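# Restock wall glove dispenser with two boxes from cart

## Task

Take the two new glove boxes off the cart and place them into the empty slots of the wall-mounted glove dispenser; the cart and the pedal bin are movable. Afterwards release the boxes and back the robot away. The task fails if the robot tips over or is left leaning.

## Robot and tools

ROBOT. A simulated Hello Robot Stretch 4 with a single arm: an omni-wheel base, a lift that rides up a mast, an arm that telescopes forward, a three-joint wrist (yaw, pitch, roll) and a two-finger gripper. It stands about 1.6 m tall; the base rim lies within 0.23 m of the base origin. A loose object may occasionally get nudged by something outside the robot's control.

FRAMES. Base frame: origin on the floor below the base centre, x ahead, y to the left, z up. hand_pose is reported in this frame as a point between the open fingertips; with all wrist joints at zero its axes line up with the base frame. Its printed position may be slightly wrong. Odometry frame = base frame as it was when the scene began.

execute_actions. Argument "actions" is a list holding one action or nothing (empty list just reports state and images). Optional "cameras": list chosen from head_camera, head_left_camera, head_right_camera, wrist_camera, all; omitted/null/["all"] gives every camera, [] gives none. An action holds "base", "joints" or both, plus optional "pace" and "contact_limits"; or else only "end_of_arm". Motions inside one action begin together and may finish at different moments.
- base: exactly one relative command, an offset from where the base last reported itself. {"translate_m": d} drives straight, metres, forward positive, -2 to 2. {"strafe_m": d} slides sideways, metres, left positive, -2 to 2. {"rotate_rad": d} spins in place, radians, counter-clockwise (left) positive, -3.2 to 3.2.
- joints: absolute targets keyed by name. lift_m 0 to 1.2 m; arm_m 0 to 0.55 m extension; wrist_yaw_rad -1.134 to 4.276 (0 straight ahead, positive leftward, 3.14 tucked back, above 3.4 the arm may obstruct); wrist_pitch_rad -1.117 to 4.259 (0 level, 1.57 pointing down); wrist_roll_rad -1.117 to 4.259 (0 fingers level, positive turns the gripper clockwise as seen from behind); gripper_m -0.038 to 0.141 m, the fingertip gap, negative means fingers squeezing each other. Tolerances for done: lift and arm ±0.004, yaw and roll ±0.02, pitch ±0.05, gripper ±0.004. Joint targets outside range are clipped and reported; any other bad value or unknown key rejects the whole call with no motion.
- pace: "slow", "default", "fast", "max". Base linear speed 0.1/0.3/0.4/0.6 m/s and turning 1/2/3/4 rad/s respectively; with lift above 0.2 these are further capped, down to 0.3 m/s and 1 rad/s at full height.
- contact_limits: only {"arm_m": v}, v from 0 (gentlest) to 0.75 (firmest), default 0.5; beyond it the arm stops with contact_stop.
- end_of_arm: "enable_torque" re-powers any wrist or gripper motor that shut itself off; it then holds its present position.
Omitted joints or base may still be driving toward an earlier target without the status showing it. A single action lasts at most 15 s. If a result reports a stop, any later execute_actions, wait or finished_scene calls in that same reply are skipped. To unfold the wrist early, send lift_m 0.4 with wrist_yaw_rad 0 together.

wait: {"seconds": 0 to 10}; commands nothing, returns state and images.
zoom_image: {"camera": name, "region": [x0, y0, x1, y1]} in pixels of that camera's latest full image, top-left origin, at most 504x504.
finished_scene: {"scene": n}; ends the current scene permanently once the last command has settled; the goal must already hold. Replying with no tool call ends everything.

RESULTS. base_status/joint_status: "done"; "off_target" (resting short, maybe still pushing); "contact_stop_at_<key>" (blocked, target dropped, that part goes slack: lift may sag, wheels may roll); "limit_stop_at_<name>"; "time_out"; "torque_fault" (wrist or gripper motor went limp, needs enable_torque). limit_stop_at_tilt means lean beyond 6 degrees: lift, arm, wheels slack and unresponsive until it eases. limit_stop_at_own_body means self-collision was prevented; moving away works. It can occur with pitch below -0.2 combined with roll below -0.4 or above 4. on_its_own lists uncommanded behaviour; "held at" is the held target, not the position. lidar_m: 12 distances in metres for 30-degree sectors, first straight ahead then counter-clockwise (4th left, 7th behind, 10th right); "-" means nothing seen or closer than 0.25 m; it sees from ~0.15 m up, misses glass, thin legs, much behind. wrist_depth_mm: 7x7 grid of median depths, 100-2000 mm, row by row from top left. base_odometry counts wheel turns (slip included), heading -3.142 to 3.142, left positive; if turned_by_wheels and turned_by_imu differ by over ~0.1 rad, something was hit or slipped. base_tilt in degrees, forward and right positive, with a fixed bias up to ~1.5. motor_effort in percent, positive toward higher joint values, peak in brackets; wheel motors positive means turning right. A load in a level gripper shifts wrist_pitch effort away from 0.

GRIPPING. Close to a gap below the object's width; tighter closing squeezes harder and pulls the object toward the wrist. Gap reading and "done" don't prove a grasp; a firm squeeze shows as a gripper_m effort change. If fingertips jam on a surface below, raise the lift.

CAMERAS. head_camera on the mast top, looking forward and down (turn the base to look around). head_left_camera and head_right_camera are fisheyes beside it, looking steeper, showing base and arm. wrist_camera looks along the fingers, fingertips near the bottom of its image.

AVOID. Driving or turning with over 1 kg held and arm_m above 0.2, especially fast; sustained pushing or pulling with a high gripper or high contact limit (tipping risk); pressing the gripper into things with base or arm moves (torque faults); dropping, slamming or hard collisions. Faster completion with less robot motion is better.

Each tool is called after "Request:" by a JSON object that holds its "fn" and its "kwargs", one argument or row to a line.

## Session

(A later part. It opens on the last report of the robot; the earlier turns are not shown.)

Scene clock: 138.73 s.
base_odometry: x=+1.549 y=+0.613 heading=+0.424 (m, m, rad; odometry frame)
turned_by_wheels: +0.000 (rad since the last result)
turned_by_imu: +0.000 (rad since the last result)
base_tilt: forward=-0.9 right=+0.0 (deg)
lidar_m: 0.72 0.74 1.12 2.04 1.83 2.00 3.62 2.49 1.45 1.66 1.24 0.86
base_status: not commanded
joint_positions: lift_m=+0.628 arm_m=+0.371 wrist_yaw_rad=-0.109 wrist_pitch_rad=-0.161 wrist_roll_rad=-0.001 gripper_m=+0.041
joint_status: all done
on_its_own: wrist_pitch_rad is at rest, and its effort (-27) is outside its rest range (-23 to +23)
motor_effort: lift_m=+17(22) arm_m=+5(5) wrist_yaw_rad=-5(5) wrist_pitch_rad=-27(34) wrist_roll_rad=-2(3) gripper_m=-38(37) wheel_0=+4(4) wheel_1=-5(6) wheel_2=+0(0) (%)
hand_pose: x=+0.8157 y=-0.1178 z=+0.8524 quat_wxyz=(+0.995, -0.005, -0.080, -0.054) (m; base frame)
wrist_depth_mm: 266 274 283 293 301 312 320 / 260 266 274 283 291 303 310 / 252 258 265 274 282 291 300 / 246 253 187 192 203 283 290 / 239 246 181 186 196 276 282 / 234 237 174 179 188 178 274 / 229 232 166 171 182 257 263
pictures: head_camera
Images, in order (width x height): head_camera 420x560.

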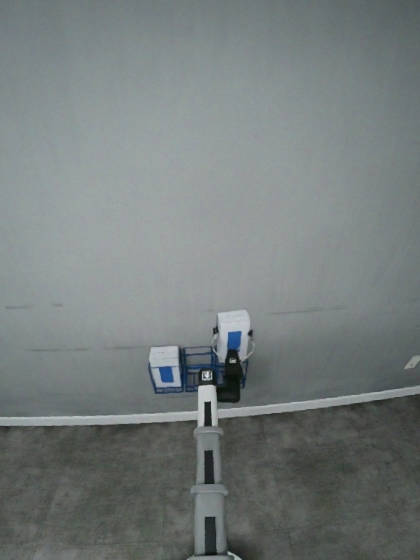

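It's entering. Lower more.

Request:
{"fn": "execute_actions", "kwargs": {
  "actions": [
    {"joints":{"lift_m":0.58},"pace":"slow"}
  ],
  "cameras": ["head_camera"]
}}

Request:
{"fn": "zoom_image", "kwargs": {
  "camera": "head_camera",
  "region": [130,300,290,420]
}}

Scene clock: 141.80 s.
base_odometry: x=+1.549 y=+0.613 heading=+0.424 (m, m, rad; odometry frame)
turned_by_wheels: +0.000 (rad since the last result)
turned_by_imu: -0.001 (rad since the last result)
base_tilt: forward=-0.9 right=+0.0 (deg)
lidar_m: 0.72 0.74 1.11 2.05 1.80 2.00 3.62 2.48 1.44 1.65 1.24 0.87
base_status: not commanded
joint_positions: lift_m=+0.580 arm_m=+0.371 wrist_yaw_rad=-0.109 wrist_pitch_rad=-0.161 wrist_roll_rad=-0.001 gripper_m=+0.041
joint_status: all done
on_its_own: wrist_pitch_rad is at rest, and its effort (-25) is outside its rest range (-23 to +23)
motor_effort: lift_m=+17(17) arm_m=+5(5) wrist_yaw_rad=-5(5) wrist_pitch_rad=-25(29) wrist_roll_rad=-2(1) gripper_m=-38(36) wheel_0=+4(4) wheel_1=-5(5) wheel_2=+0(0) (%)
hand_pose: x=+0.8156 y=-0.1178 z=+0.8046 quat_wxyz=(+0.995, -0.005, -0.080, -0.054) (m; base frame)
wrist_depth_mm: 266 274 283 293 301 312 320 / 260 266 276 283 293 303 310 / 252 259 266 274 283 293 300 / 246 252 187 191 202 283 291 / 240 246 181 185 196 274 282 / 234 238 174 180 189 179 274 / 228 231 167 171 182 258 263
pictures: head_camera
Images, in order (width x height): head_camera 420x560.

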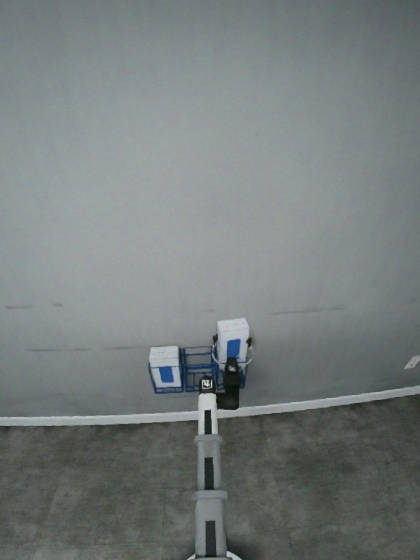

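Region (130, 300, 290, 420) of head_camera's 420x560 image, scaled by 3.150, with more detail than that image has; it fills the top 378 rows of this view, and the rest is white.

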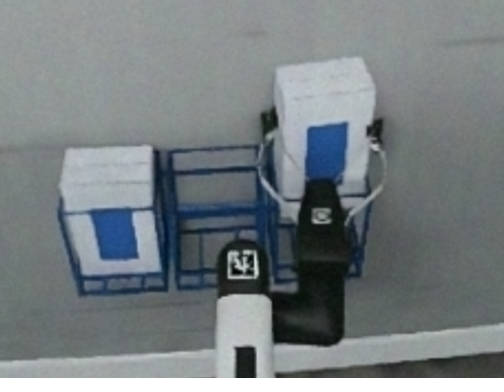

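Request:
{"fn": "execute_actions", "kwargs": {
  "actions": [
    {"joints":{"lift_m":0.535},"pace":"slow"}
  ],
  "cameras": ["head_camera"]
}}

Request:
{"fn": "zoom_image", "kwargs": {
  "camera": "head_camera",
  "region": [130,300,290,420]
}}

Scene clock: 144.23 s.
base_odometry: x=+1.549 y=+0.613 heading=+0.424 (m, m, rad; odometry frame)
turned_by_wheels: +0.000 (rad since the last result)
turned_by_imu: -0.001 (rad since the last result)
base_tilt: forward=-0.9 right=+0.0 (deg)
lidar_m: 0.72 0.73 1.12 2.05 1.80 2.02 3.63 2.47 1.44 1.64 1.22 0.86
base_status: not commanded
joint_positions: lift_m=+0.535 arm_m=+0.371 wrist_yaw_rad=-0.109 wrist_pitch_rad=-0.161 wrist_roll_rad=-0.001 gripper_m=+0.041
joint_status: all done
on_its_own: wrist_pitch_rad is at rest, and its effort (-26) is outside its rest range (-23 to +23)
motor_effort: lift_m=+17(17) arm_m=+5(5) wrist_yaw_rad=-4(4) wrist_pitch_rad=-26(26) wrist_roll_rad=-2(2) gripper_m=-35(39) wheel_0=+4(4) wheel_1=-5(5) wheel_2=+0(0) (%)
hand_pose: x=+0.8156 y=-0.1178 z=+0.7597 quat_wxyz=(+0.995, -0.005, -0.080, -0.054) (m; base frame)
wrist_depth_mm: 266 274 283 293 303 312 319 / 258 266 274 282 293 303 310 / 253 259 264 276 283 294 300 / 246 254 186 191 202 283 290 / 239 246 181 185 196 276 282 / 234 238 174 179 188 180 274 / 229 229 167 171 182 258 263
pictures: head_camera
Images, in order (width x height): head_camera 420x560.

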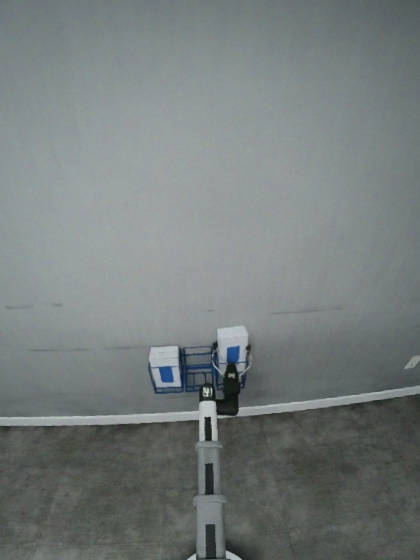

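Region (130, 300, 290, 420) of head_camera's 420x560 image, scaled by 3.150, with more detail than that image has; it fills the top 378 rows of this view, and the rest is white.

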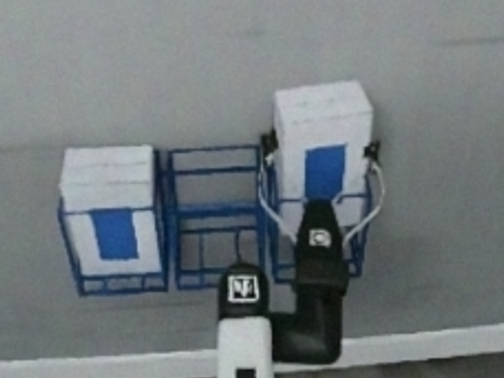

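Request:
{"fn": "execute_actions", "kwargs": {
  "actions": [
    {"joints":{"lift_m":0.52},"pace":"slow"}
  ],
  "cameras": []
}}

Request:
{"fn": "execute_actions", "kwargs": {
  "actions": [
    {"joints":{"gripper_m":0.141}}
  ],
  "cameras": ["head_camera"]
}}

Request:
{"fn": "execute_actions", "kwargs": {
  "actions": [
    {"joints":{"arm_m":0.0}}
  ],
  "cameras": ["head_camera","wrist_camera"]
}}

Scene clock: 147.13 s.
base_odometry: x=+1.549 y=+0.613 heading=+0.424 (m, m, rad; odometry frame)
turned_by_wheels: +0.000 (rad since the last result)
turned_by_imu: -0.001 (rad since the last result)
base_tilt: forward=-0.8 right=+0.0 (deg)
lidar_m: 0.71 0.74 1.13 2.04 1.82 1.99 3.62 2.49 1.44 1.64 1.23 0.87
base_status: not commanded
joint_positions: lift_m=+0.520 arm_m=+0.371 wrist_yaw_rad=-0.109 wrist_pitch_rad=-0.161 wrist_roll_rad=-0.001 gripper_m=+0.041
joint_status: all done
on_its_own: wrist_pitch_rad is at rest, and its effort (-25) is outside its rest range (-23 to +23)
motor_effort: lift_m=+16(18) arm_m=+5(5) wrist_yaw_rad=-4(4) wrist_pitch_rad=-25(26) wrist_roll_rad=-2(1) gripper_m=-39(39) wheel_0=+4(4) wheel_1=-5(5) wheel_2=+0(0) (%)
hand_pose: x=+0.8156 y=-0.1178 z=+0.7447 quat_wxyz=(+0.995, -0.005, -0.080, -0.054) (m; base frame)
wrist_depth_mm: 267 276 285 291 301 312 319 / 260 266 274 285 291 301 310 / 253 260 267 274 283 293 300 / 247 252 187 191 202 283 290 / 239 247 180 185 195 276 281 / 235 237 174 179 189 180 273 / 227 230 166 171 182 257 263
pictures: none
No camera images: the call's "cameras" was empty. Leave "cameras" out to get every camera's image.

Scene clock: 149.13 s.
base_odometry: x=+1.549 y=+0.612 heading=+0.424 (m, m, rad; odometry frame)
turned_by_wheels: +0.000 (rad since the last result)
turned_by_imu: +0.000 (rad since the last result)
base_tilt: forward=-0.8 right=+0.0 (deg)
lidar_m: 0.72 0.72 1.14 2.05 1.80 1.98 3.64 2.48 1.44 1.63 1.23 0.87
base_status: not commanded
joint_positions: lift_m=+0.520 arm_m=+0.371 wrist_yaw_rad=-0.110 wrist_pitch_rad=-0.168 wrist_roll_rad=-0.002 gripper_m=+0.141
joint_status: all done
motor_effort: lift_m=+17(17) arm_m=+5(5) wrist_yaw_rad=+0(19) wrist_pitch_rad=-7(24) wrist_roll_rad=+0(1) gripper_m=-2(35) wheel_0=+5(7) wheel_1=+0(5) wheel_2=+0(0) (%)
hand_pose: x=+0.8151 y=-0.1181 z=+0.7466 quat_wxyz=(+0.995, -0.005, -0.084, -0.055) (m; base frame)
wrist_depth_mm: 270 278 286 296 306 317 325 / 263 270 278 285 294 304 312 / 254 262 270 277 286 296 303 / 247 254 260 268 278 286 294 / 240 248 254 260 268 277 285 / 234 237 194 188 191 210 276 / 229 234 180 140 186 258 266
pictures: head_camera
Images, in order (width x height): head_camera 420x560.

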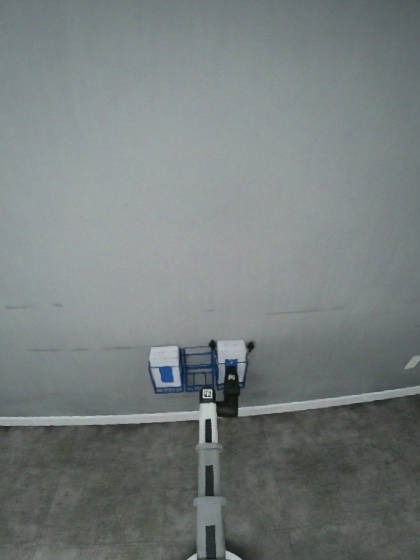

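Scene clock: 151.33 s.
base_odometry: x=+1.549 y=+0.612 heading=+0.424 (m, m, rad; odometry frame)
turned_by_wheels: +0.000 (rad since the last result)
turned_by_imu: -0.001 (rad since the last result)
base_tilt: forward=-0.9 right=-0.1 (deg)
lidar_m: 0.70 0.75 1.15 2.05 1.80 1.99 3.64 2.47 1.45 1.64 1.22 0.87
base_status: not commanded
joint_positions: lift_m=+0.520 arm_m=+0.002 wrist_yaw_rad=-0.110 wrist_pitch_rad=-0.168 wrist_roll_rad=-0.002 gripper_m=+0.141
joint_status: all done
motor_effort: lift_m=+18(17) arm_m=-5(6) wrist_yaw_rad=+0(1) wrist_pitch_rad=-5(8) wrist_roll_rad=-1(0) gripper_m=+3(1) wheel_0=+5(5) wheel_1=+0(0) wheel_2=+0(0) (%)
hand_pose: x=+0.4457 y=-0.1181 z=+0.7465 quat_wxyz=(+0.995, -0.005, -0.084, -0.055) (m; base frame)
wrist_depth_mm: 654 668 699 715 750 778 798 / 640 654 676 699 715 750 759 / 621 634 654 676 699 715 741 / 603 621 634 654 676 691 715 / 585 597 621 634 647 676 691 / 496 496 220 535 627 205 668 / 480 484 580 141 621 634 654
pictures: head_camera, wrist_camera
Images, in order (width x height): head_camera 420x560, wrist_camera 616x392.

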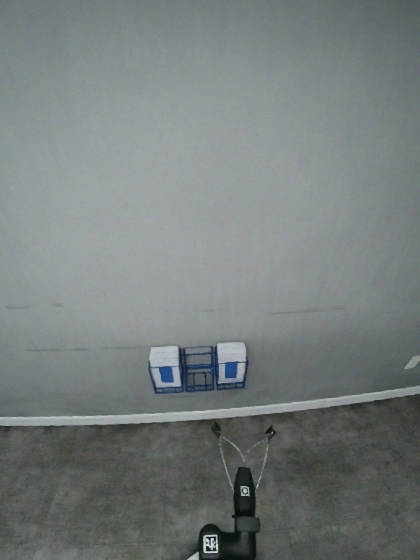

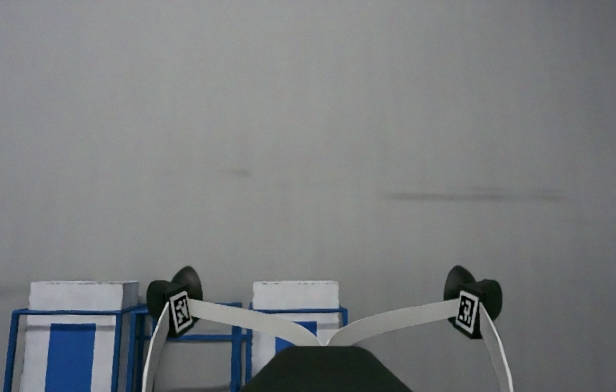

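Request:
{"fn": "execute_actions", "kwargs": {
  "actions": [
    {"base":{"rotate_rad":-1.572},"joints":{"lift_m":0.65,"wrist_yaw_rad":0,"wrist_pitch_rad":0}}
  ],
  "cameras": []
}}

Request:
{"fn": "execute_actions", "kwargs": {
  "actions": [
    {"base":{"strafe_m":-0.7}}
  ],
  "cameras": []
}}

Request:
{"fn": "execute_actions", "kwargs": {
  "actions": [
    {"base":{"translate_m":0.5}}
  ],
  "cameras": ["head_camera","wrist_camera"]
}}

Scene clock: 157.43 s.
base_odometry: x=+1.549 y=+0.612 heading=-1.147 (m, m, rad; odometry frame)
turned_by_wheels: -1.571 (rad since the last result)
turned_by_imu: -1.553 (rad since the last result)
base_tilt: forward=-0.8 right=-0.1 (deg)
lidar_m: 1.64 1.24 0.87 0.72 0.73 1.17 2.07 1.83 2.01 3.46 2.46 1.42
base_status: done
joint_positions: lift_m=+0.650 arm_m=+0.002 wrist_yaw_rad=+0.000 wrist_pitch_rad=+0.002 wrist_roll_rad=-0.002 gripper_m=+0.141
joint_status: all done
motor_effort: lift_m=+22(21) arm_m=-5(5) wrist_yaw_rad=+0(3) wrist_pitch_rad=-5(4) wrist_roll_rad=+0(0) gripper_m=-5(2) wheel_0=+3(7) wheel_1=+2(8) wheel_2=+4(8) (%)
hand_pose: x=+0.4610 y=-0.0874 z=+0.8274 quat_wxyz=(+1.000, -0.001, +0.001, +0.000) (m; base frame)
wrist_depth_mm: 1281 1537 1464 1499 1464 1464 1499 / 1336 1464 1464 1499 1464 1499 1464 / 1336 1499 1464 1464 1499 1499 1464 / 1336 1499 1499 1464 1464 1464 1464 / 1336 1464 1464 1464 1464 1430 1255 / 1336 1464 219 1430 1464 206 1464 / 1308 1464 1464 141 1464 1464 1229
pictures: none
No camera images: the call's "cameras" was empty. Leave "cameras" out to get every camera's image.

Scene clock: 161.10 s.
base_odometry: x=+0.911 y=+0.325 heading=-1.147 (m, m, rad; odometry frame)
turned_by_wheels: +0.000 (rad since the last result)
turned_by_imu: +0.000 (rad since the last result)
base_tilt: forward=-0.8 right=-0.1 (deg)
lidar_m: 1.26 1.71 1.60 1.41 1.58 2.11 1.62 1.50 2.00 2.75 2.49 1.32
base_status: done
joint_positions: lift_m=+0.650 arm_m=+0.002 wrist_yaw_rad=+0.000 wrist_pitch_rad=+0.002 wrist_roll_rad=-0.002 gripper_m=+0.141
joint_status: not commanded
motor_effort: lift_m=+22(22) arm_m=-5(5) wrist_yaw_rad=+0(0) wrist_pitch_rad=-6(5) wrist_roll_rad=+0(0) gripper_m=-1(4) wheel_0=+2(14) wheel_1=-1(12) wheel_2=+0(4) (%)
hand_pose: x=+0.4610 y=-0.0874 z=+0.8274 quat_wxyz=(+1.000, -0.001, +0.001, +0.000) (m; base frame)
wrist_depth_mm: 1537 1537 1499 1537 1537 1499 1537 / 1537 1576 1537 1576 1537 1499 1499 / 1499 1499 1499 1499 1499 1499 1499 / 1499 1499 1499 1499 1537 1499 1537 / 1499 1499 1499 1255 1366 1464 1499 / 1499 1464 219 1499 1397 206 1499 / 1499 1464 1499 141 1078 1464 1499
pictures: none
No camera images: the call's "cameras" was empty. Leave "cameras" out to get every camera's image.

Scene clock: 164.23 s.
base_odometry: x=+1.117 y=-0.131 heading=-1.146 (m, m, rad; odometry frame)
turned_by_wheels: +0.000 (rad since the last result)
turned_by_imu: -0.002 (rad since the last result)
base_tilt: forward=-0.9 right=+0.0 (deg)
lidar_m: 0.75 1.21 1.62 1.43 1.48 2.12 1.99 2.01 2.65 2.74 1.75 0.80
base_status: done
joint_positions: lift_m=+0.650 arm_m=+0.002 wrist_yaw_rad=+0.000 wrist_pitch_rad=+0.002 wrist_roll_rad=-0.002 gripper_m=+0.141
joint_status: not commanded
motor_effort: lift_m=+22(22) arm_m=-5(5) wrist_yaw_rad=+0(0) wrist_pitch_rad=-6(9) wrist_roll_rad=-1(1) gripper_m=-1(2) wheel_0=+2(8) wheel_1=+4(8) wheel_2=-2(11) (%)
hand_pose: x=+0.4610 y=-0.0874 z=+0.8274 quat_wxyz=(+1.000, -0.001, +0.001, +0.000) (m; base frame)
wrist_depth_mm: 991 1008 991 991 1008 1008 991 / 991 991 991 991 976 991 991 / 976 991 976 991 976 991 991 / 991 991 976 991 991 976 991 / 976 976 960 750 960 976 991 / 976 976 218 549 549 205 976 / 976 976 960 141 976 976 991
pictures: head_camera, wrist_camera
Images, in order (width x height): head_camera 420x560, wrist_camera 616x392.

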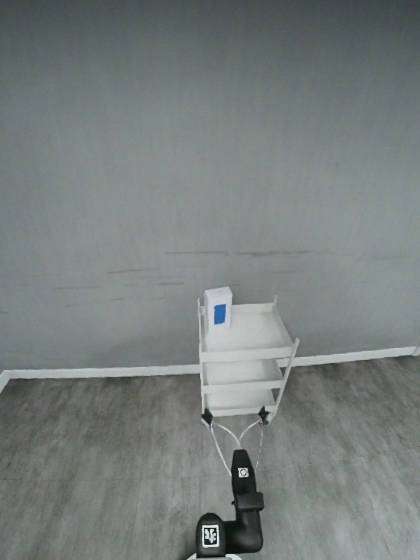

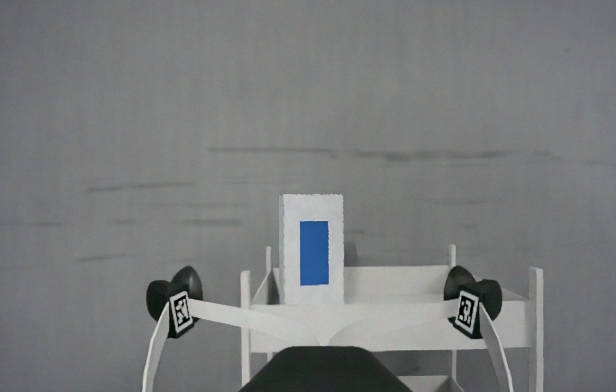

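Request:
{"fn": "execute_actions", "kwargs": {
  "actions": [
    {"base":{"translate_m":0.1},"joints":{"arm_m":0.36}}
  ],
  "cameras": ["wrist_camera"]
}}

Scene clock: 168.00 s.
base_odometry: x=+1.158 y=-0.222 heading=-1.146 (m, m, rad; odometry frame)
turned_by_wheels: +0.001 (rad since the last result)
turned_by_imu: -0.001 (rad since the last result)
base_tilt: forward=-0.9 right=+0.0 (deg)
lidar_m: 0.65 1.12 1.46 1.53 1.47 2.12 2.09 2.12 2.84 2.76 1.60 0.71
base_status: done
joint_positions: lift_m=+0.650 arm_m=+0.359 wrist_yaw_rad=+0.000 wrist_pitch_rad=+0.002 wrist_roll_rad=-0.002 gripper_m=+0.141
joint_status: all done
motor_effort: lift_m=+22(21) arm_m=+5(6) wrist_yaw_rad=+0(1) wrist_pitch_rad=-6(7) wrist_roll_rad=+1(1) gripper_m=-1(1) wheel_0=+3(10) wheel_1=+5(7) wheel_2=+0(11) (%)
hand_pose: x=+0.8185 y=-0.0874 z=+0.8273 quat_wxyz=(+1.000, -0.001, +0.001, +0.000) (m; base frame)
wrist_depth_mm: 521 521 517 521 525 517 517 / 517 517 521 521 521 517 517 / 517 517 512 521 521 517 517 / 512 517 512 291 512 512 512 / 517 512 517 286 517 512 512 / 512 508 220 285 297 206 508 / 508 504 364 141 421 418 418
pictures: wrist_camera
Images, in order (width x height): wrist_camera 616x392.

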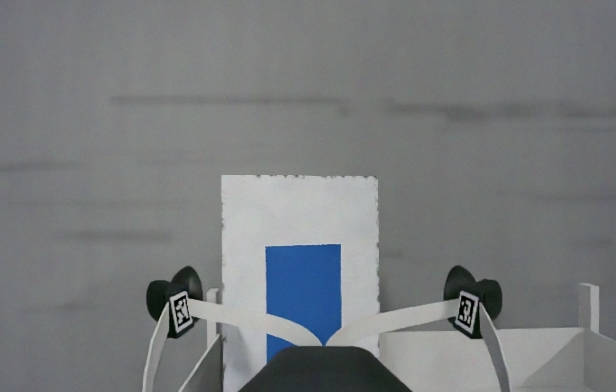

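Request:
{"fn": "execute_actions", "kwargs": {
  "actions": [
    {"base":{"strafe_m":0.015},"pace":"slow"}
  ],
  "cameras": []
}}

Request:
{"fn": "execute_actions", "kwargs": {
  "actions": [
    {"joints":{"arm_m":0.46},"pace":"slow"}
  ],
  "cameras": ["wrist_camera"]
}}

Scene clock: 170.77 s.
base_odometry: x=+1.172 y=-0.216 heading=-1.146 (m, m, rad; odometry frame)
turned_by_wheels: +0.000 (rad since the last result)
turned_by_imu: -0.001 (rad since the last result)
base_tilt: forward=-0.9 right=+0.0 (deg)
lidar_m: 0.65 1.10 1.51 1.51 1.45 2.12 2.09 2.12 2.83 2.77 1.61 0.70
base_status: done
joint_positions: lift_m=+0.650 arm_m=+0.359 wrist_yaw_rad=+0.000 wrist_pitch_rad=+0.002 wrist_roll_rad=-0.002 gripper_m=+0.141
joint_status: not commanded
motor_effort: lift_m=+22(21) arm_m=+5(5) wrist_yaw_rad=-1(1) wrist_pitch_rad=-5(5) wrist_roll_rad=-1(0) gripper_m=+1(1) wheel_0=-4(4) wheel_1=+5(8) wheel_2=+0(0) (%)
hand_pose: x=+0.8185 y=-0.0874 z=+0.8273 quat_wxyz=(+1.000, -0.001, +0.001, +0.000) (m; base frame)
wrist_depth_mm: 521 517 521 521 517 521 521 / 517 517 521 517 517 517 521 / 512 517 517 517 521 517 512 / 517 512 517 285 512 517 512 / 512 517 512 283 298 508 512 / 512 512 220 282 294 206 508 / 508 508 413 141 418 418 418
pictures: none
No camera images: the call's "cameras" was empty. Leave "cameras" out to get every camera's image.

Scene clock: 173.07 s.
base_odometry: x=+1.172 y=-0.216 heading=-1.146 (m, m, rad; odometry frame)
turned_by_wheels: +0.000 (rad since the last result)
turned_by_imu: -0.001 (rad since the last result)
base_tilt: forward=-0.9 right=+0.0 (deg)
lidar_m: 0.65 1.12 1.50 1.52 1.45 2.11 2.09 2.11 2.86 2.76 1.60 0.70
base_status: not commanded
joint_positions: lift_m=+0.650 arm_m=+0.459 wrist_yaw_rad=+0.000 wrist_pitch_rad=+0.002 wrist_roll_rad=-0.002 gripper_m=+0.141
joint_status: all done
motor_effort: lift_m=+21(21) arm_m=+5(5) wrist_yaw_rad=+0(0) wrist_pitch_rad=-6(6) wrist_roll_rad=+0(0) gripper_m=+0(2) wheel_0=-4(4) wheel_1=+6(6) wheel_2=+0(0) (%)
hand_pose: x=+0.9185 y=-0.0874 z=+0.8273 quat_wxyz=(+1.000, -0.001, +0.001, +0.000) (m; base frame)
wrist_depth_mm: 415 415 415 418 415 415 415 / 415 413 418 415 413 418 413 / 413 415 415 415 413 413 413 / 413 413 196 204 215 415 413 / 413 410 193 200 211 410 413 / 413 410 189 196 204 205 410 / 410 407 186 141 205 407 410
pictures: wrist_camera
Images, in order (width x height): wrist_camera 616x392.

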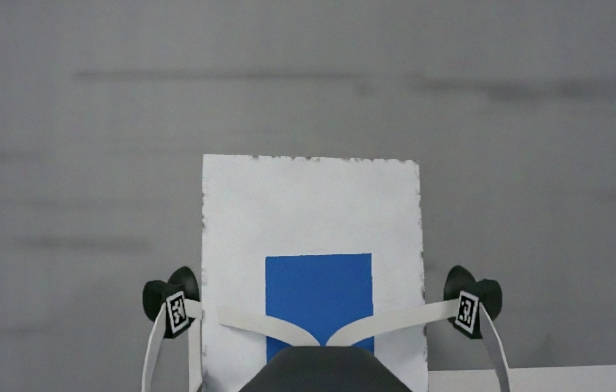

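Same as before. Grip, lift, retract, go.

Request:
{"fn": "execute_actions", "kwargs": {
  "actions": [
    {"joints":{"gripper_m":0.04}}
  ],
  "cameras": []
}}

Request:
{"fn": "execute_actions", "kwargs": {
  "actions": [
    {"joints":{"lift_m":0.93}}
  ],
  "cameras": ["wrist_camera"]
}}

Request:
{"fn": "execute_actions", "kwargs": {
  "actions": [
    {"joints":{"arm_m":0.0},"base":{"translate_m":-0.5}}
  ],
  "cameras": []
}}

Request:
{"fn": "execute_actions", "kwargs": {
  "actions": [
    {"base":{"rotate_rad":1.571},"pace":"slow","joints":{"lift_m":0.72}}
  ],
  "cameras": ["head_camera"]
}}

Scene clock: 178.40 s.
base_odometry: x=+1.172 y=-0.216 heading=-1.146 (m, m, rad; odometry frame)
turned_by_wheels: +0.000 (rad since the last result)
turned_by_imu: -0.002 (rad since the last result)
base_tilt: forward=-0.9 right=+0.0 (deg)
lidar_m: 0.65 1.09 1.48 1.52 1.48 2.11 2.09 2.13 2.82 2.75 1.61 0.70
base_status: not commanded
joint_positions: lift_m=+0.650 arm_m=+0.459 wrist_yaw_rad=+0.000 wrist_pitch_rad=+0.003 wrist_roll_rad=-0.002 gripper_m=+0.041
joint_status: all done
motor_effort: lift_m=+21(21) arm_m=+4(5) wrist_yaw_rad=-1(6) wrist_pitch_rad=-9(9) wrist_roll_rad=+0(1) gripper_m=-34(34) wheel_0=-3(4) wheel_1=+5(6) wheel_2=+0(0) (%)
hand_pose: x=+0.9188 y=-0.0873 z=+0.8270 quat_wxyz=(+1.000, -0.001, +0.002, +0.000) (m; base frame)
wrist_depth_mm: 415 415 415 415 415 415 415 / 418 415 415 415 415 415 415 / 413 415 413 413 413 413 413 / 413 413 172 178 185 413 413 / 410 410 171 177 185 413 410 / 410 410 171 176 183 177 410 / 407 410 171 172 181 319 362
pictures: none
No camera images: the call's "cameras" was empty. Leave "cameras" out to get every camera's image.

Scene clock: 180.60 s.
base_odometry: x=+1.172 y=-0.216 heading=-1.146 (m, m, rad; odometry frame)
turned_by_wheels: +0.000 (rad since the last result)
turned_by_imu: -0.001 (rad since the last result)
base_tilt: forward=-0.8 right=+0.0 (deg)
lidar_m: 0.65 1.11 1.51 1.52 1.48 2.10 2.09 2.12 2.83 2.75 1.61 0.70
base_status: not commanded
joint_positions: lift_m=+0.930 arm_m=+0.459 wrist_yaw_rad=+0.000 wrist_pitch_rad=+0.007 wrist_roll_rad=-0.002 gripper_m=+0.041
joint_status: all done
motor_effort: lift_m=+23(24) arm_m=+4(4) wrist_yaw_rad=+0(1) wrist_pitch_rad=-22(24) wrist_roll_rad=+0(1) gripper_m=-32(37) wheel_0=-3(3) wheel_1=+6(5) wheel_2=+0(0) (%)
hand_pose: x=+0.9188 y=-0.0874 z=+1.1057 quat_wxyz=(+1.000, -0.001, +0.004, +0.000) (m; base frame)
wrist_depth_mm: 415 413 415 415 415 413 413 / 413 410 415 410 415 413 415 / 413 413 413 413 413 413 413 / 413 410 177 181 189 413 410 / 410 410 175 179 186 410 413 / 410 410 172 176 183 178 410 / 410 407 167 171 180 410 410
pictures: wrist_camera
Images, in order (width x height): wrist_camera 616x392.

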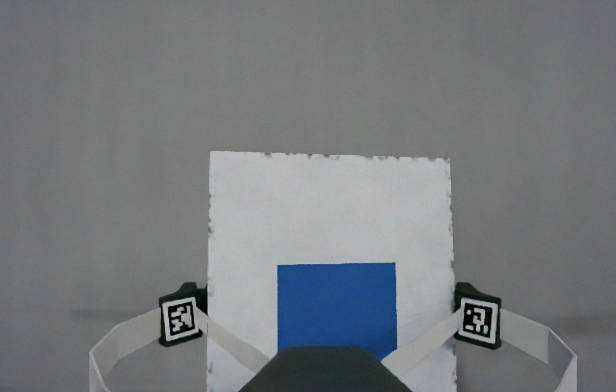

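Scene clock: 183.77 s.
base_odometry: x=+0.966 y=+0.240 heading=-1.146 (m, m, rad; odometry frame)
turned_by_wheels: +0.000 (rad since the last result)
turned_by_imu: +0.000 (rad since the last result)
base_tilt: forward=-0.9 right=+0.0 (deg)
lidar_m: 0.36 1.60 1.58 1.40 1.56 2.10 1.64 1.59 2.11 2.76 2.33 0.43
base_status: done
joint_positions: lift_m=+0.930 arm_m=+0.001 wrist_yaw_rad=+0.000 wrist_pitch_rad=+0.007 wrist_roll_rad=-0.002 gripper_m=+0.041
joint_status: all done
on_its_own: wrist_pitch_rad is at rest, and its effort (-24) is outside its rest range (-23 to +23)
motor_effort: lift_m=+23(23) arm_m=-4(7) wrist_yaw_rad=+0(2) wrist_pitch_rad=-24(22) wrist_roll_rad=+0(1) gripper_m=-31(34) wheel_0=-2(7) wheel_1=-3(8) wheel_2=+0(12) (%)
hand_pose: x=+0.4608 y=-0.0874 z=+1.1057 quat_wxyz=(+1.000, -0.001, +0.004, +0.000) (m; base frame)
wrist_depth_mm: 1464 1430 1397 1397 1397 1366 1430 / 1430 1397 1366 1430 1397 1397 1397 / 1397 1366 1366 1397 1430 1397 1397 / 1430 1397 177 181 189 1397 1397 / 1366 1397 175 179 186 1397 1366 / 1397 1397 172 176 183 179 1397 / 1397 1430 167 171 180 1397 1366
pictures: none
No camera images: the call's "cameras" was empty. Leave "cameras" out to get every camera's image.

Scene clock: 186.63 s.
base_odometry: x=+0.966 y=+0.240 heading=+0.424 (m, m, rad; odometry frame)
turned_by_wheels: +1.570 (rad since the last result)
turned_by_imu: +1.548 (rad since the last result)
base_tilt: forward=-0.8 right=+0.0 (deg)
lidar_m: 0.36 1.57 2.03 1.65 1.55 2.13 2.78 2.35 1.22 1.16 1.64 0.42
base_status: done
joint_positions: lift_m=+0.720 arm_m=+0.001 wrist_yaw_rad=+0.000 wrist_pitch_rad=+0.007 wrist_roll_rad=-0.002 gripper_m=+0.041
joint_status: all done
motor_effort: lift_m=+16(18) arm_m=-3(3) wrist_yaw_rad=+0(1) wrist_pitch_rad=-22(24) wrist_roll_rad=+0(1) gripper_m=-34(33) wheel_0=-3(6) wheel_1=-3(8) wheel_2=-4(8) (%)
hand_pose: x=+0.4608 y=-0.0874 z=+0.8963 quat_wxyz=(+1.000, -0.001, +0.004, +0.000) (m; base frame)
wrist_depth_mm: 1336 1336 1336 1336 1366 1336 1336 / 1308 1336 1281 1308 1336 1308 1336 / 1336 1336 1336 1308 1308 1336 1336 / 1336 1336 177 181 189 1308 1336 / 1308 1308 174 179 186 1308 1336 / 1336 1308 172 176 183 178 1336 / 1308 1336 167 172 180 1336 1336
pictures: head_camera
Images, in order (width x height): head_camera 420x560.

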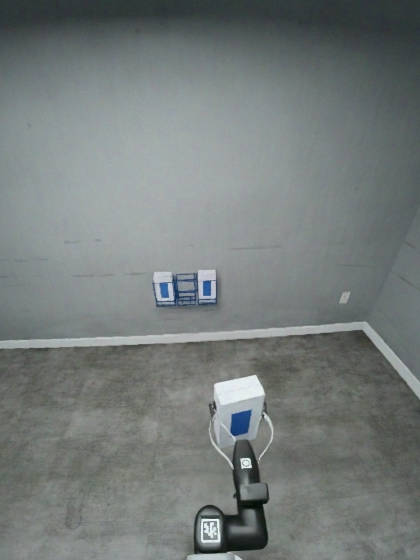

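Request:
{"fn": "execute_actions", "kwargs": {
  "actions": [
    {"base":{"strafe_m":0.251},"joints":{"wrist_yaw_rad":-0.11,"wrist_pitch_rad":-0.17}}
  ],
  "cameras": []
}}

Request:
{"fn": "execute_actions", "kwargs": {
  "actions": [
    {"base":{"translate_m":0.685},"joints":{"arm_m":0.3,"lift_m":0.69}}
  ],
  "cameras": ["head_camera"]
}}

Request:
{"fn": "zoom_image", "kwargs": {
  "camera": "head_camera",
  "region": [130,300,290,420]
}}

Scene clock: 191.60 s.
base_odometry: x=+0.862 y=+0.468 heading=+0.424 (m, m, rad; odometry frame)
turned_by_wheels: +0.000 (rad since the last result)
turned_by_imu: -0.003 (rad since the last result)
base_tilt: forward=-0.8 right=+0.0 (deg)
lidar_m: 0.38 1.55 1.99 1.63 1.32 1.75 2.80 2.69 1.49 1.41 1.91 0.38
base_status: done
joint_positions: lift_m=+0.720 arm_m=+0.001 wrist_yaw_rad=-0.110 wrist_pitch_rad=-0.163 wrist_roll_rad=-0.002 gripper_m=+0.041
joint_status: all done
motor_effort: lift_m=+17(17) arm_m=-3(4) wrist_yaw_rad=+1(9) wrist_pitch_rad=-21(31) wrist_roll_rad=+1(0) gripper_m=-36(35) wheel_0=-2(13) wheel_1=+0(10) wheel_2=+0(3) (%)
hand_pose: x=+0.4457 y=-0.1182 z=+0.9450 quat_wxyz=(+0.995, -0.005, -0.081, -0.055) (m; base frame)
wrist_depth_mm: 1397 1397 1430 1499 1576 1661 1661 / 1336 1366 1430 1464 1499 1537 1618 / 1255 1336 1366 1430 1430 1499 1576 / 1255 1308 178 182 190 1464 1499 / 1205 1229 175 179 187 1430 1464 / 1205 1205 172 176 183 178 1430 / 1160 1205 167 171 180 1308 1366
pictures: none
No camera images: the call's "cameras" was empty. Leave "cameras" out to get every camera's image.

Scene clock: 195.37 s.
base_odometry: x=+1.486 y=+0.750 heading=+0.424 (m, m, rad; odometry frame)
turned_by_wheels: +0.000 (rad since the last result)
turned_by_imu: -0.003 (rad since the last result)
base_tilt: forward=-0.9 right=+0.0 (deg)
lidar_m: 0.67 0.84 1.12 1.90 1.69 1.81 3.50 2.70 1.57 1.80 1.23 0.78
base_status: done
joint_positions: lift_m=+0.690 arm_m=+0.299 wrist_yaw_rad=-0.110 wrist_pitch_rad=-0.163 wrist_roll_rad=-0.002 gripper_m=+0.041
joint_status: all done
on_its_own: wrist_pitch_rad is at rest, and its effort (-24) is outside its rest range (-23 to +23)
motor_effort: lift_m=+17(17) arm_m=+4(6) wrist_yaw_rad=-1(2) wrist_pitch_rad=-24(21) wrist_roll_rad=+0(0) gripper_m=-36(38) wheel_0=+3(7) wheel_1=+4(8) wheel_2=-2(11) (%)
hand_pose: x=+0.7436 y=-0.1181 z=+0.9150 quat_wxyz=(+0.995, -0.005, -0.081, -0.055) (m; base frame)
wrist_depth_mm: 336 345 355 366 382 394 407 / 327 334 343 357 366 379 394 / 317 327 334 345 355 368 382 / 309 317 178 182 190 357 366 / 301 309 175 179 187 347 355 / 293 298 171 176 184 179 345 / 286 290 167 171 179 324 330
pictures: head_camera
Images, in order (width x height): head_camera 420x560.

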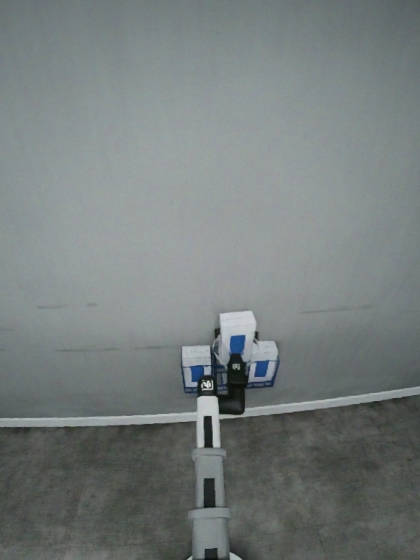

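Region (130, 300, 290, 420) of head_camera's 420x560 image, scaled by 3.150, with more detail than that image has; it fills the top 378 rows of this view, and the rest is white.

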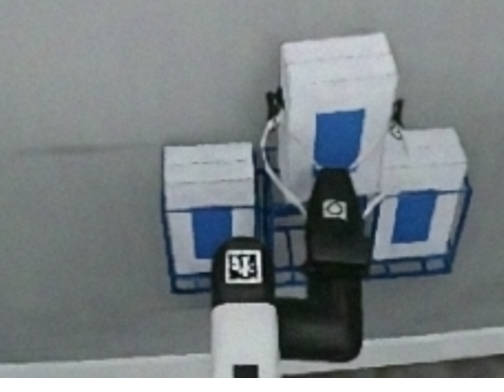

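Request:
{"fn": "execute_actions", "kwargs": {
  "actions": [
    {"joints":{"arm_m":0.375},"base":{"strafe_m":0.004},"pace":"slow","contact_limits":{"arm_m":0.2}}
  ],
  "cameras": []
}}

Request:
{"fn": "execute_actions", "kwargs": {
  "actions": [
    {"joints":{"lift_m":0.635},"pace":"slow"}
  ],
  "cameras": ["head_camera"]
}}

Request:
{"fn": "zoom_image", "kwargs": {
  "camera": "head_camera",
  "region": [130,300,290,420]
}}

Scene clock: 199.87 s.
base_odometry: x=+1.485 y=+0.754 heading=+0.424 (m, m, rad; odometry frame)
turned_by_wheels: +0.000 (rad since the last result)
turned_by_imu: -0.002 (rad since the last result)
base_tilt: forward=-0.9 right=+0.0 (deg)
lidar_m: 0.71 0.83 1.12 1.88 1.69 1.78 3.54 2.73 1.58 1.80 1.22 0.77
base_status: done
joint_positions: lift_m=+0.690 arm_m=+0.374 wrist_yaw_rad=-0.110 wrist_pitch_rad=-0.163 wrist_roll_rad=-0.002 gripper_m=+0.041
joint_status: all done
motor_effort: lift_m=+17(17) arm_m=+5(5) wrist_yaw_rad=+1(1) wrist_pitch_rad=-23(21) wrist_roll_rad=+0(1) gripper_m=-36(33) wheel_0=-6(7) wheel_1=+6(8) wheel_2=+0(2) (%)
contact_limits: arm_m 0.2
hand_pose: x=+0.8184 y=-0.1183 z=+0.9150 quat_wxyz=(+0.995, -0.005, -0.081, -0.055) (m; base frame)
wrist_depth_mm: 258 265 273 282 291 303 310 / 250 257 265 273 283 293 301 / 244 252 258 266 274 283 291 / 237 245 182 186 194 274 281 / 230 238 177 180 188 266 272 / 225 230 172 176 183 177 265 / 220 223 166 170 179 250 253
pictures: none
No camera images: the call's "cameras" was empty. Leave "cameras" out to get every camera's image.

Scene clock: 201.20 s.
base_odometry: x=+1.485 y=+0.754 heading=+0.424 (m, m, rad; odometry frame)
turned_by_wheels: +0.000 (rad since the last result)
turned_by_imu: +0.000 (rad since the last result)
base_tilt: forward=-0.9 right=+0.0 (deg)
lidar_m: 0.71 0.85 1.11 1.90 1.69 1.80 3.53 2.71 1.56 1.78 1.22 0.74
base_status: not commanded
joint_positions: lift_m=+0.636 arm_m=+0.374 wrist_yaw_rad=-0.111 wrist_pitch_rad=-0.174 wrist_roll_rad=-0.002 gripper_m=+0.041
joint_status: all done
motor_effort: lift_m=+12(11) arm_m=+4(5) wrist_yaw_rad=+1(1) wrist_pitch_rad=+9(22) wrist_roll_rad=+1(2) gripper_m=-32(36) wheel_0=-5(6) wheel_1=+6(6) wheel_2=+0(0) (%)
hand_pose: x=+0.8179 y=-0.1183 z=+0.8636 quat_wxyz=(+0.995, -0.006, -0.087, -0.055) (m; base frame)
wrist_depth_mm: 262 270 278 287 297 309 317 / 254 262 270 276 287 298 306 / 246 253 259 267 277 286 296 / 239 246 183 187 195 278 282 / 233 238 178 182 189 267 276 / 224 229 172 176 183 176 265 / 220 223 165 170 178 250 253
pictures: head_camera
Images, in order (width x height): head_camera 420x560.

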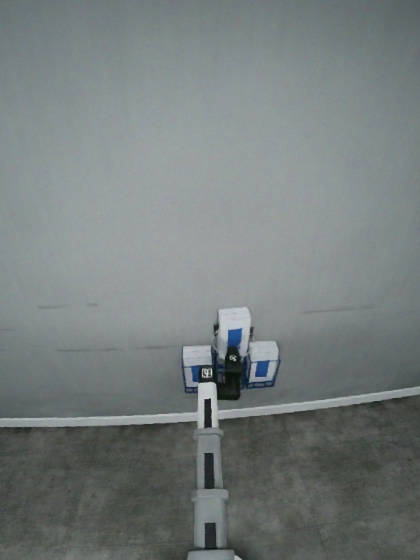

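Region (130, 300, 290, 420) of head_camera's 420x560 image, scaled by 3.150, with more detail than that image has; it fills the top 378 rows of this view, and the rest is white.

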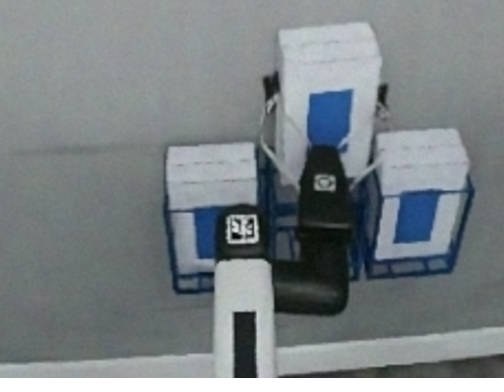

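Request:
{"fn": "execute_actions", "kwargs": {
  "actions": [
    {"joints":{"lift_m":0.665},"pace":"slow"}
  ],
  "cameras": []
}}

Request:
{"fn": "execute_actions", "kwargs": {
  "actions": [
    {"joints":{"arm_m":0.366},"pace":"slow"}
  ],
  "cameras": []
}}

Request:
{"fn": "execute_actions", "kwargs": {
  "actions": [
    {"joints":{"lift_m":0.635},"pace":"slow"}
  ],
  "cameras": []
}}

Scene clock: 205.53 s.
base_odometry: x=+1.485 y=+0.754 heading=+0.424 (m, m, rad; odometry frame)
turned_by_wheels: +0.000 (rad since the last result)
turned_by_imu: -0.002 (rad since the last result)
base_tilt: forward=-0.9 right=+0.0 (deg)
lidar_m: 0.72 0.85 1.11 1.89 1.68 1.82 3.52 2.72 1.58 1.77 1.23 0.76
base_status: not commanded
joint_positions: lift_m=+0.665 arm_m=+0.374 wrist_yaw_rad=-0.111 wrist_pitch_rad=-0.162 wrist_roll_rad=-0.002 gripper_m=+0.041
joint_status: all done
on_its_own: wrist_pitch_rad is at rest, and its effort (-24) is outside its rest range (-23 to +23)
motor_effort: lift_m=+24(24) arm_m=+4(4) wrist_yaw_rad=+1(1) wrist_pitch_rad=-24(26) wrist_roll_rad=+0(3) gripper_m=-37(35) wheel_0=-5(5) wheel_1=+6(6) wheel_2=+0(0) (%)
hand_pose: x=+0.8184 y=-0.1183 z=+0.8894 quat_wxyz=(+0.995, -0.006, -0.081, -0.055) (m; base frame)
wrist_depth_mm: 257 266 274 282 291 303 310 / 251 257 265 273 283 293 300 / 243 251 257 265 273 282 290 / 237 244 182 186 194 274 282 / 230 236 178 181 189 267 272 / 225 229 173 176 183 180 264 / 220 224 166 170 179 250 254
pictures: none
No camera images: the call's "cameras" was empty. Leave "cameras" out to get every camera's image.

Scene clock: 206.43 s.
base_odometry: x=+1.485 y=+0.754 heading=+0.424 (m, m, rad; odometry frame)
turned_by_wheels: +0.000 (rad since the last result)
turned_by_imu: +0.000 (rad since the last result)
base_tilt: forward=-0.9 right=+0.0 (deg)
lidar_m: 0.69 0.84 1.14 1.89 1.68 1.79 3.51 2.70 1.58 1.79 1.22 0.77
base_status: not commanded
joint_positions: lift_m=+0.665 arm_m=+0.367 wrist_yaw_rad=-0.110 wrist_pitch_rad=-0.162 wrist_roll_rad=-0.002 gripper_m=+0.041
joint_status: all done
motor_effort: lift_m=+24(24) arm_m=-4(4) wrist_yaw_rad=+1(2) wrist_pitch_rad=-21(23) wrist_roll_rad=+0(1) gripper_m=-34(35) wheel_0=-5(5) wheel_1=+6(6) wheel_2=+0(0) (%)
hand_pose: x=+0.8110 y=-0.1182 z=+0.8894 quat_wxyz=(+0.995, -0.006, -0.081, -0.055) (m; base frame)
wrist_depth_mm: 265 273 282 291 300 310 320 / 258 265 273 282 291 301 310 / 251 258 264 273 281 290 298 / 244 252 180 183 191 282 290 / 237 244 176 179 187 273 281 / 232 236 172 177 184 180 272 / 226 230 167 171 179 257 262
pictures: none
No camera images: the call's "cameras" was empty. Leave "cameras" out to get every camera's image.

Scene clock: 207.50 s.
base_odometry: x=+1.485 y=+0.754 heading=+0.424 (m, m, rad; odometry frame)
turned_by_wheels: +0.000 (rad since the last result)
turned_by_imu: +0.000 (rad since the last result)
base_tilt: forward=-0.8 right=+0.0 (deg)
lidar_m: 0.72 0.84 1.13 1.89 1.69 1.78 3.53 2.70 1.58 1.79 1.25 0.77
base_status: not commanded
joint_positions: lift_m=+0.635 arm_m=+0.367 wrist_yaw_rad=-0.110 wrist_pitch_rad=-0.172 wrist_roll_rad=-0.002 gripper_m=+0.041
joint_status: all done
motor_effort: lift_m=+13(21) arm_m=-4(4) wrist_yaw_rad=+0(0) wrist_pitch_rad=+7(21) wrist_roll_rad=+2(1) gripper_m=-37(35) wheel_0=-5(5) wheel_1=+6(6) wheel_2=+0(0) (%)
hand_pose: x=+0.8105 y=-0.1181 z=+0.8632 quat_wxyz=(+0.995, -0.006, -0.086, -0.055) (m; base frame)
wrist_depth_mm: 270 278 286 296 304 317 325 / 260 268 277 285 296 306 314 / 253 262 266 276 285 294 303 / 245 253 181 185 193 286 293 / 239 246 177 181 188 276 282 / 232 236 172 177 183 176 273 / 226 230 167 171 180 257 260
pictures: none
No camera images: the call's "cameras" was empty. Leave "cameras" out to get every camera's image.

Request:
{"fn": "execute_actions", "kwargs": {
  "actions": [
    {"joints":{"lift_m":0.665},"pace":"slow"}
  ],
  "cameras": []
}}

Request:
{"fn": "execute_actions", "kwargs": {
  "actions": [
    {"joints":{"arm_m":0.371},"base":{"strafe_m":0.01},"pace":"slow"}
  ],
  "cameras": []
}}

Request:
{"fn": "execute_actions", "kwargs": {
  "actions": [
    {"joints":{"lift_m":0.635},"pace":"slow"}
  ],
  "cameras": ["head_camera"]
}}

Request:
{"fn": "zoom_image", "kwargs": {
  "camera": "head_camera",
  "region": [130,300,290,420]
}}

Scene clock: 211.27 s.
base_odometry: x=+1.485 y=+0.754 heading=+0.424 (m, m, rad; odometry frame)
turned_by_wheels: +0.000 (rad since the last result)
turned_by_imu: -0.002 (rad since the last result)
base_tilt: forward=-0.9 right=+0.0 (deg)
lidar_m: 0.70 0.83 1.14 1.90 1.69 1.79 3.51 2.69 1.57 1.79 1.24 0.76
base_status: not commanded
joint_positions: lift_m=+0.665 arm_m=+0.367 wrist_yaw_rad=-0.110 wrist_pitch_rad=-0.163 wrist_roll_rad=-0.002 gripper_m=+0.041
joint_status: all done
motor_effort: lift_m=+24(28) arm_m=-4(4) wrist_yaw_rad=-1(1) wrist_pitch_rad=-22(23) wrist_roll_rad=+1(2) gripper_m=-34(33) wheel_0=-5(5) wheel_1=+6(6) wheel_2=+0(0) (%)
hand_pose: x=+0.8110 y=-0.1181 z=+0.8895 quat_wxyz=(+0.995, -0.006, -0.081, -0.055) (m; base frame)
wrist_depth_mm: 265 273 282 290 300 310 320 / 258 265 273 281 290 301 309 / 250 258 265 272 282 291 300 / 245 251 179 183 192 285 290 / 237 244 176 180 187 274 281 / 231 236 172 177 184 180 272 / 226 230 167 171 180 257 260
pictures: none
No camera images: the call's "cameras" was empty. Leave "cameras" out to get every camera's image.

Scene clock: 212.13 s.
base_odometry: x=+1.481 y=+0.763 heading=+0.424 (m, m, rad; odometry frame)
turned_by_wheels: +0.000 (rad since the last result)
turned_by_imu: +0.000 (rad since the last result)
base_tilt: forward=-0.9 right=+0.0 (deg)
lidar_m: 0.71 0.84 1.10 1.87 1.70 1.77 3.53 2.74 1.58 1.80 1.23 0.76
base_status: done
joint_positions: lift_m=+0.665 arm_m=+0.370 wrist_yaw_rad=-0.110 wrist_pitch_rad=-0.163 wrist_roll_rad=-0.002 gripper_m=+0.041
joint_status: all done
motor_effort: lift_m=+24(24) arm_m=+4(7) wrist_yaw_rad=+0(0) wrist_pitch_rad=-22(22) wrist_roll_rad=+1(1) gripper_m=-37(37) wheel_0=-4(6) wheel_1=+4(8) wheel_2=+0(1) (%)
hand_pose: x=+0.8145 y=-0.1182 z=+0.8894 quat_wxyz=(+0.995, -0.006, -0.081, -0.055) (m; base frame)
wrist_depth_mm: 262 268 278 286 296 307 315 / 254 260 270 278 286 297 306 / 248 254 260 270 278 287 294 / 241 247 180 185 193 278 285 / 234 240 177 180 188 270 276 / 228 232 172 176 183 177 268 / 223 227 167 171 179 253 258
pictures: none
No camera images: the call's "cameras" was empty. Leave "cameras" out to get every camera's image.

Scene clock: 213.20 s.
base_odometry: x=+1.481 y=+0.763 heading=+0.424 (m, m, rad; odometry frame)
turned_by_wheels: +0.000 (rad since the last result)
turned_by_imu: +0.000 (rad since the last result)
base_tilt: forward=-0.9 right=+0.0 (deg)
lidar_m: 0.71 0.85 1.12 1.88 1.69 1.79 3.51 2.76 1.57 1.81 1.22 0.77
base_status: not commanded
joint_positions: lift_m=+0.635 arm_m=+0.370 wrist_yaw_rad=-0.111 wrist_pitch_rad=-0.172 wrist_roll_rad=-0.002 gripper_m=+0.041
joint_status: all done
motor_effort: lift_m=+13(19) arm_m=+4(4) wrist_yaw_rad=+2(2) wrist_pitch_rad=+9(23) wrist_roll_rad=+2(2) gripper_m=-35(34) wheel_0=-4(4) wheel_1=+4(4) wheel_2=+0(0) (%)
hand_pose: x=+0.8140 y=-0.1183 z=+0.8632 quat_wxyz=(+0.995, -0.006, -0.086, -0.055) (m; base frame)
wrist_depth_mm: 264 273 282 290 301 310 320 / 257 265 272 281 291 300 310 / 249 256 263 271 279 290 297 / 242 249 182 185 193 279 287 / 235 242 178 181 188 272 278 / 229 232 172 176 183 177 270 / 222 227 166 171 179 253 257
pictures: head_camera
Images, in order (width x height): head_camera 420x560.

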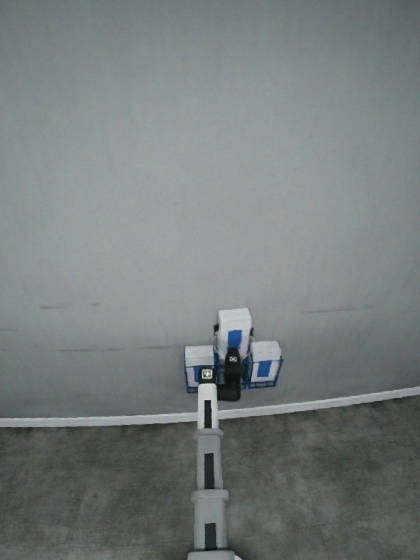

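Region (130, 300, 290, 420) of head_camera's 420x560 image, scaled by 3.150, with more detail than that image has; it fills the top 378 rows of this view, and the rest is white.

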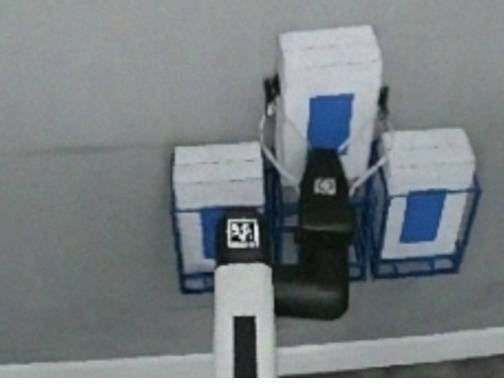

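Request:
{"fn": "execute_actions", "kwargs": {
  "actions": [
    {"joints":{"lift_m":0.665},"pace":"slow"}
  ],
  "cameras": []
}}

Request:
{"fn": "execute_actions", "kwargs": {
  "actions": [
    {"joints":{"arm_m":0.383},"pace":"slow","contact_limits":{"arm_m":0.2}}
  ],
  "cameras": []
}}

Request:
{"fn": "execute_actions", "kwargs": {
  "actions": [
    {"joints":{"lift_m":0.635},"pace":"slow"}
  ],
  "cameras": []
}}

Scene clock: 219.00 s.
base_odometry: x=+1.481 y=+0.763 heading=+0.424 (m, m, rad; odometry frame)
turned_by_wheels: +0.000 (rad since the last result)
turned_by_imu: -0.002 (rad since the last result)
base_tilt: forward=-0.9 right=+0.0 (deg)
lidar_m: 0.70 0.84 1.12 1.86 1.67 1.78 3.53 2.72 1.58 1.81 1.22 0.74
base_status: not commanded
joint_positions: lift_m=+0.665 arm_m=+0.370 wrist_yaw_rad=-0.110 wrist_pitch_rad=-0.162 wrist_roll_rad=-0.002 gripper_m=+0.041
joint_status: all done
motor_effort: lift_m=+24(24) arm_m=+4(5) wrist_yaw_rad=+2(1) wrist_pitch_rad=-23(26) wrist_roll_rad=+0(1) gripper_m=-34(34) wheel_0=-4(4) wheel_1=+4(4) wheel_2=+0(0) (%)
hand_pose: x=+0.8145 y=-0.1183 z=+0.8894 quat_wxyz=(+0.995, -0.006, -0.081, -0.055) (m; base frame)
wrist_depth_mm: 260 270 278 286 296 307 314 / 254 262 270 277 286 297 306 / 246 254 259 270 278 286 294 / 240 247 181 185 193 278 286 / 234 241 178 181 187 270 278 / 228 233 172 177 183 180 268 / 223 227 167 170 179 253 258
pictures: none
No camera images: the call's "cameras" was empty. Leave "cameras" out to get every camera's image.

Scene clock: 219.97 s.
base_odometry: x=+1.481 y=+0.763 heading=+0.425 (m, m, rad; odometry frame)
turned_by_wheels: +0.000 (rad since the last result)
turned_by_imu: +0.000 (rad since the last result)
base_tilt: forward=-0.8 right=+0.0 (deg)
lidar_m: 0.71 0.84 1.10 1.87 1.69 1.76 3.50 2.74 1.57 1.81 1.23 0.76
base_status: not commanded
joint_positions: lift_m=+0.665 arm_m=+0.381 wrist_yaw_rad=-0.118 wrist_pitch_rad=-0.165 wrist_roll_rad=-0.002 gripper_m=+0.041
joint_status: all done
on_its_own: wrist_yaw_rad is at rest, and its effort (+21) is outside its rest range (-13 to +13)
motor_effort: lift_m=+24(23) arm_m=+11(10) wrist_yaw_rad=+21(21) wrist_pitch_rad=-14(22) wrist_roll_rad=+1(1) gripper_m=-31(28) wheel_0=+0(4) wheel_1=+4(4) wheel_2=-1(1) (%)
contact_limits: arm_m 0.2
hand_pose: x=+0.8243 y=-0.1202 z=+0.8901 quat_wxyz=(+0.995, -0.006, -0.082, -0.059) (m; base frame)
wrist_depth_mm: 250 258 267 277 287 297 304 / 244 252 260 268 278 286 296 / 237 244 251 260 267 278 286 / 231 237 182 185 191 270 277 / 225 232 177 180 186 262 267 / 219 223 171 175 180 177 260 / 213 218 164 168 175 243 250
pictures: none
No camera images: the call's "cameras" was empty. Leave "cameras" out to get every camera's image.

Scene clock: 221.03 s.
base_odometry: x=+1.481 y=+0.763 heading=+0.425 (m, m, rad; odometry frame)
turned_by_wheels: +0.000 (rad since the last result)
turned_by_imu: -0.001 (rad since the last result)
base_tilt: forward=-0.9 right=-0.1 (deg)
lidar_m: 0.72 0.84 1.15 1.89 1.66 1.76 3.54 2.73 1.58 1.81 1.22 0.74
base_status: not commanded
joint_positions: lift_m=+0.636 arm_m=+0.381 wrist_yaw_rad=-0.119 wrist_pitch_rad=-0.177 wrist_roll_rad=-0.002 gripper_m=+0.041
joint_status: all done
on_its_own: wrist_yaw_rad is at rest, and its effort (+25) is outside its rest range (-13 to +13)
motor_effort: lift_m=+12(21) arm_m=+9(11) wrist_yaw_rad=+25(25) wrist_pitch_rad=+21(18) wrist_roll_rad=+1(0) gripper_m=-29(32) wheel_0=+0(0) wheel_1=+4(4) wheel_2=-2(2) (%)
hand_pose: x=+0.8239 y=-0.1205 z=+0.8645 quat_wxyz=(+0.994, -0.006, -0.088, -0.059) (m; base frame)
wrist_depth_mm: 253 264 272 282 293 304 314 / 248 254 263 271 283 293 300 / 239 247 253 262 271 282 290 / 233 238 184 187 193 272 278 / 225 231 178 181 187 264 270 / 220 224 174 175 181 177 262 / 213 216 166 168 175 243 251
pictures: none
No camera images: the call's "cameras" was empty. Leave "cameras" out to get every camera's image.


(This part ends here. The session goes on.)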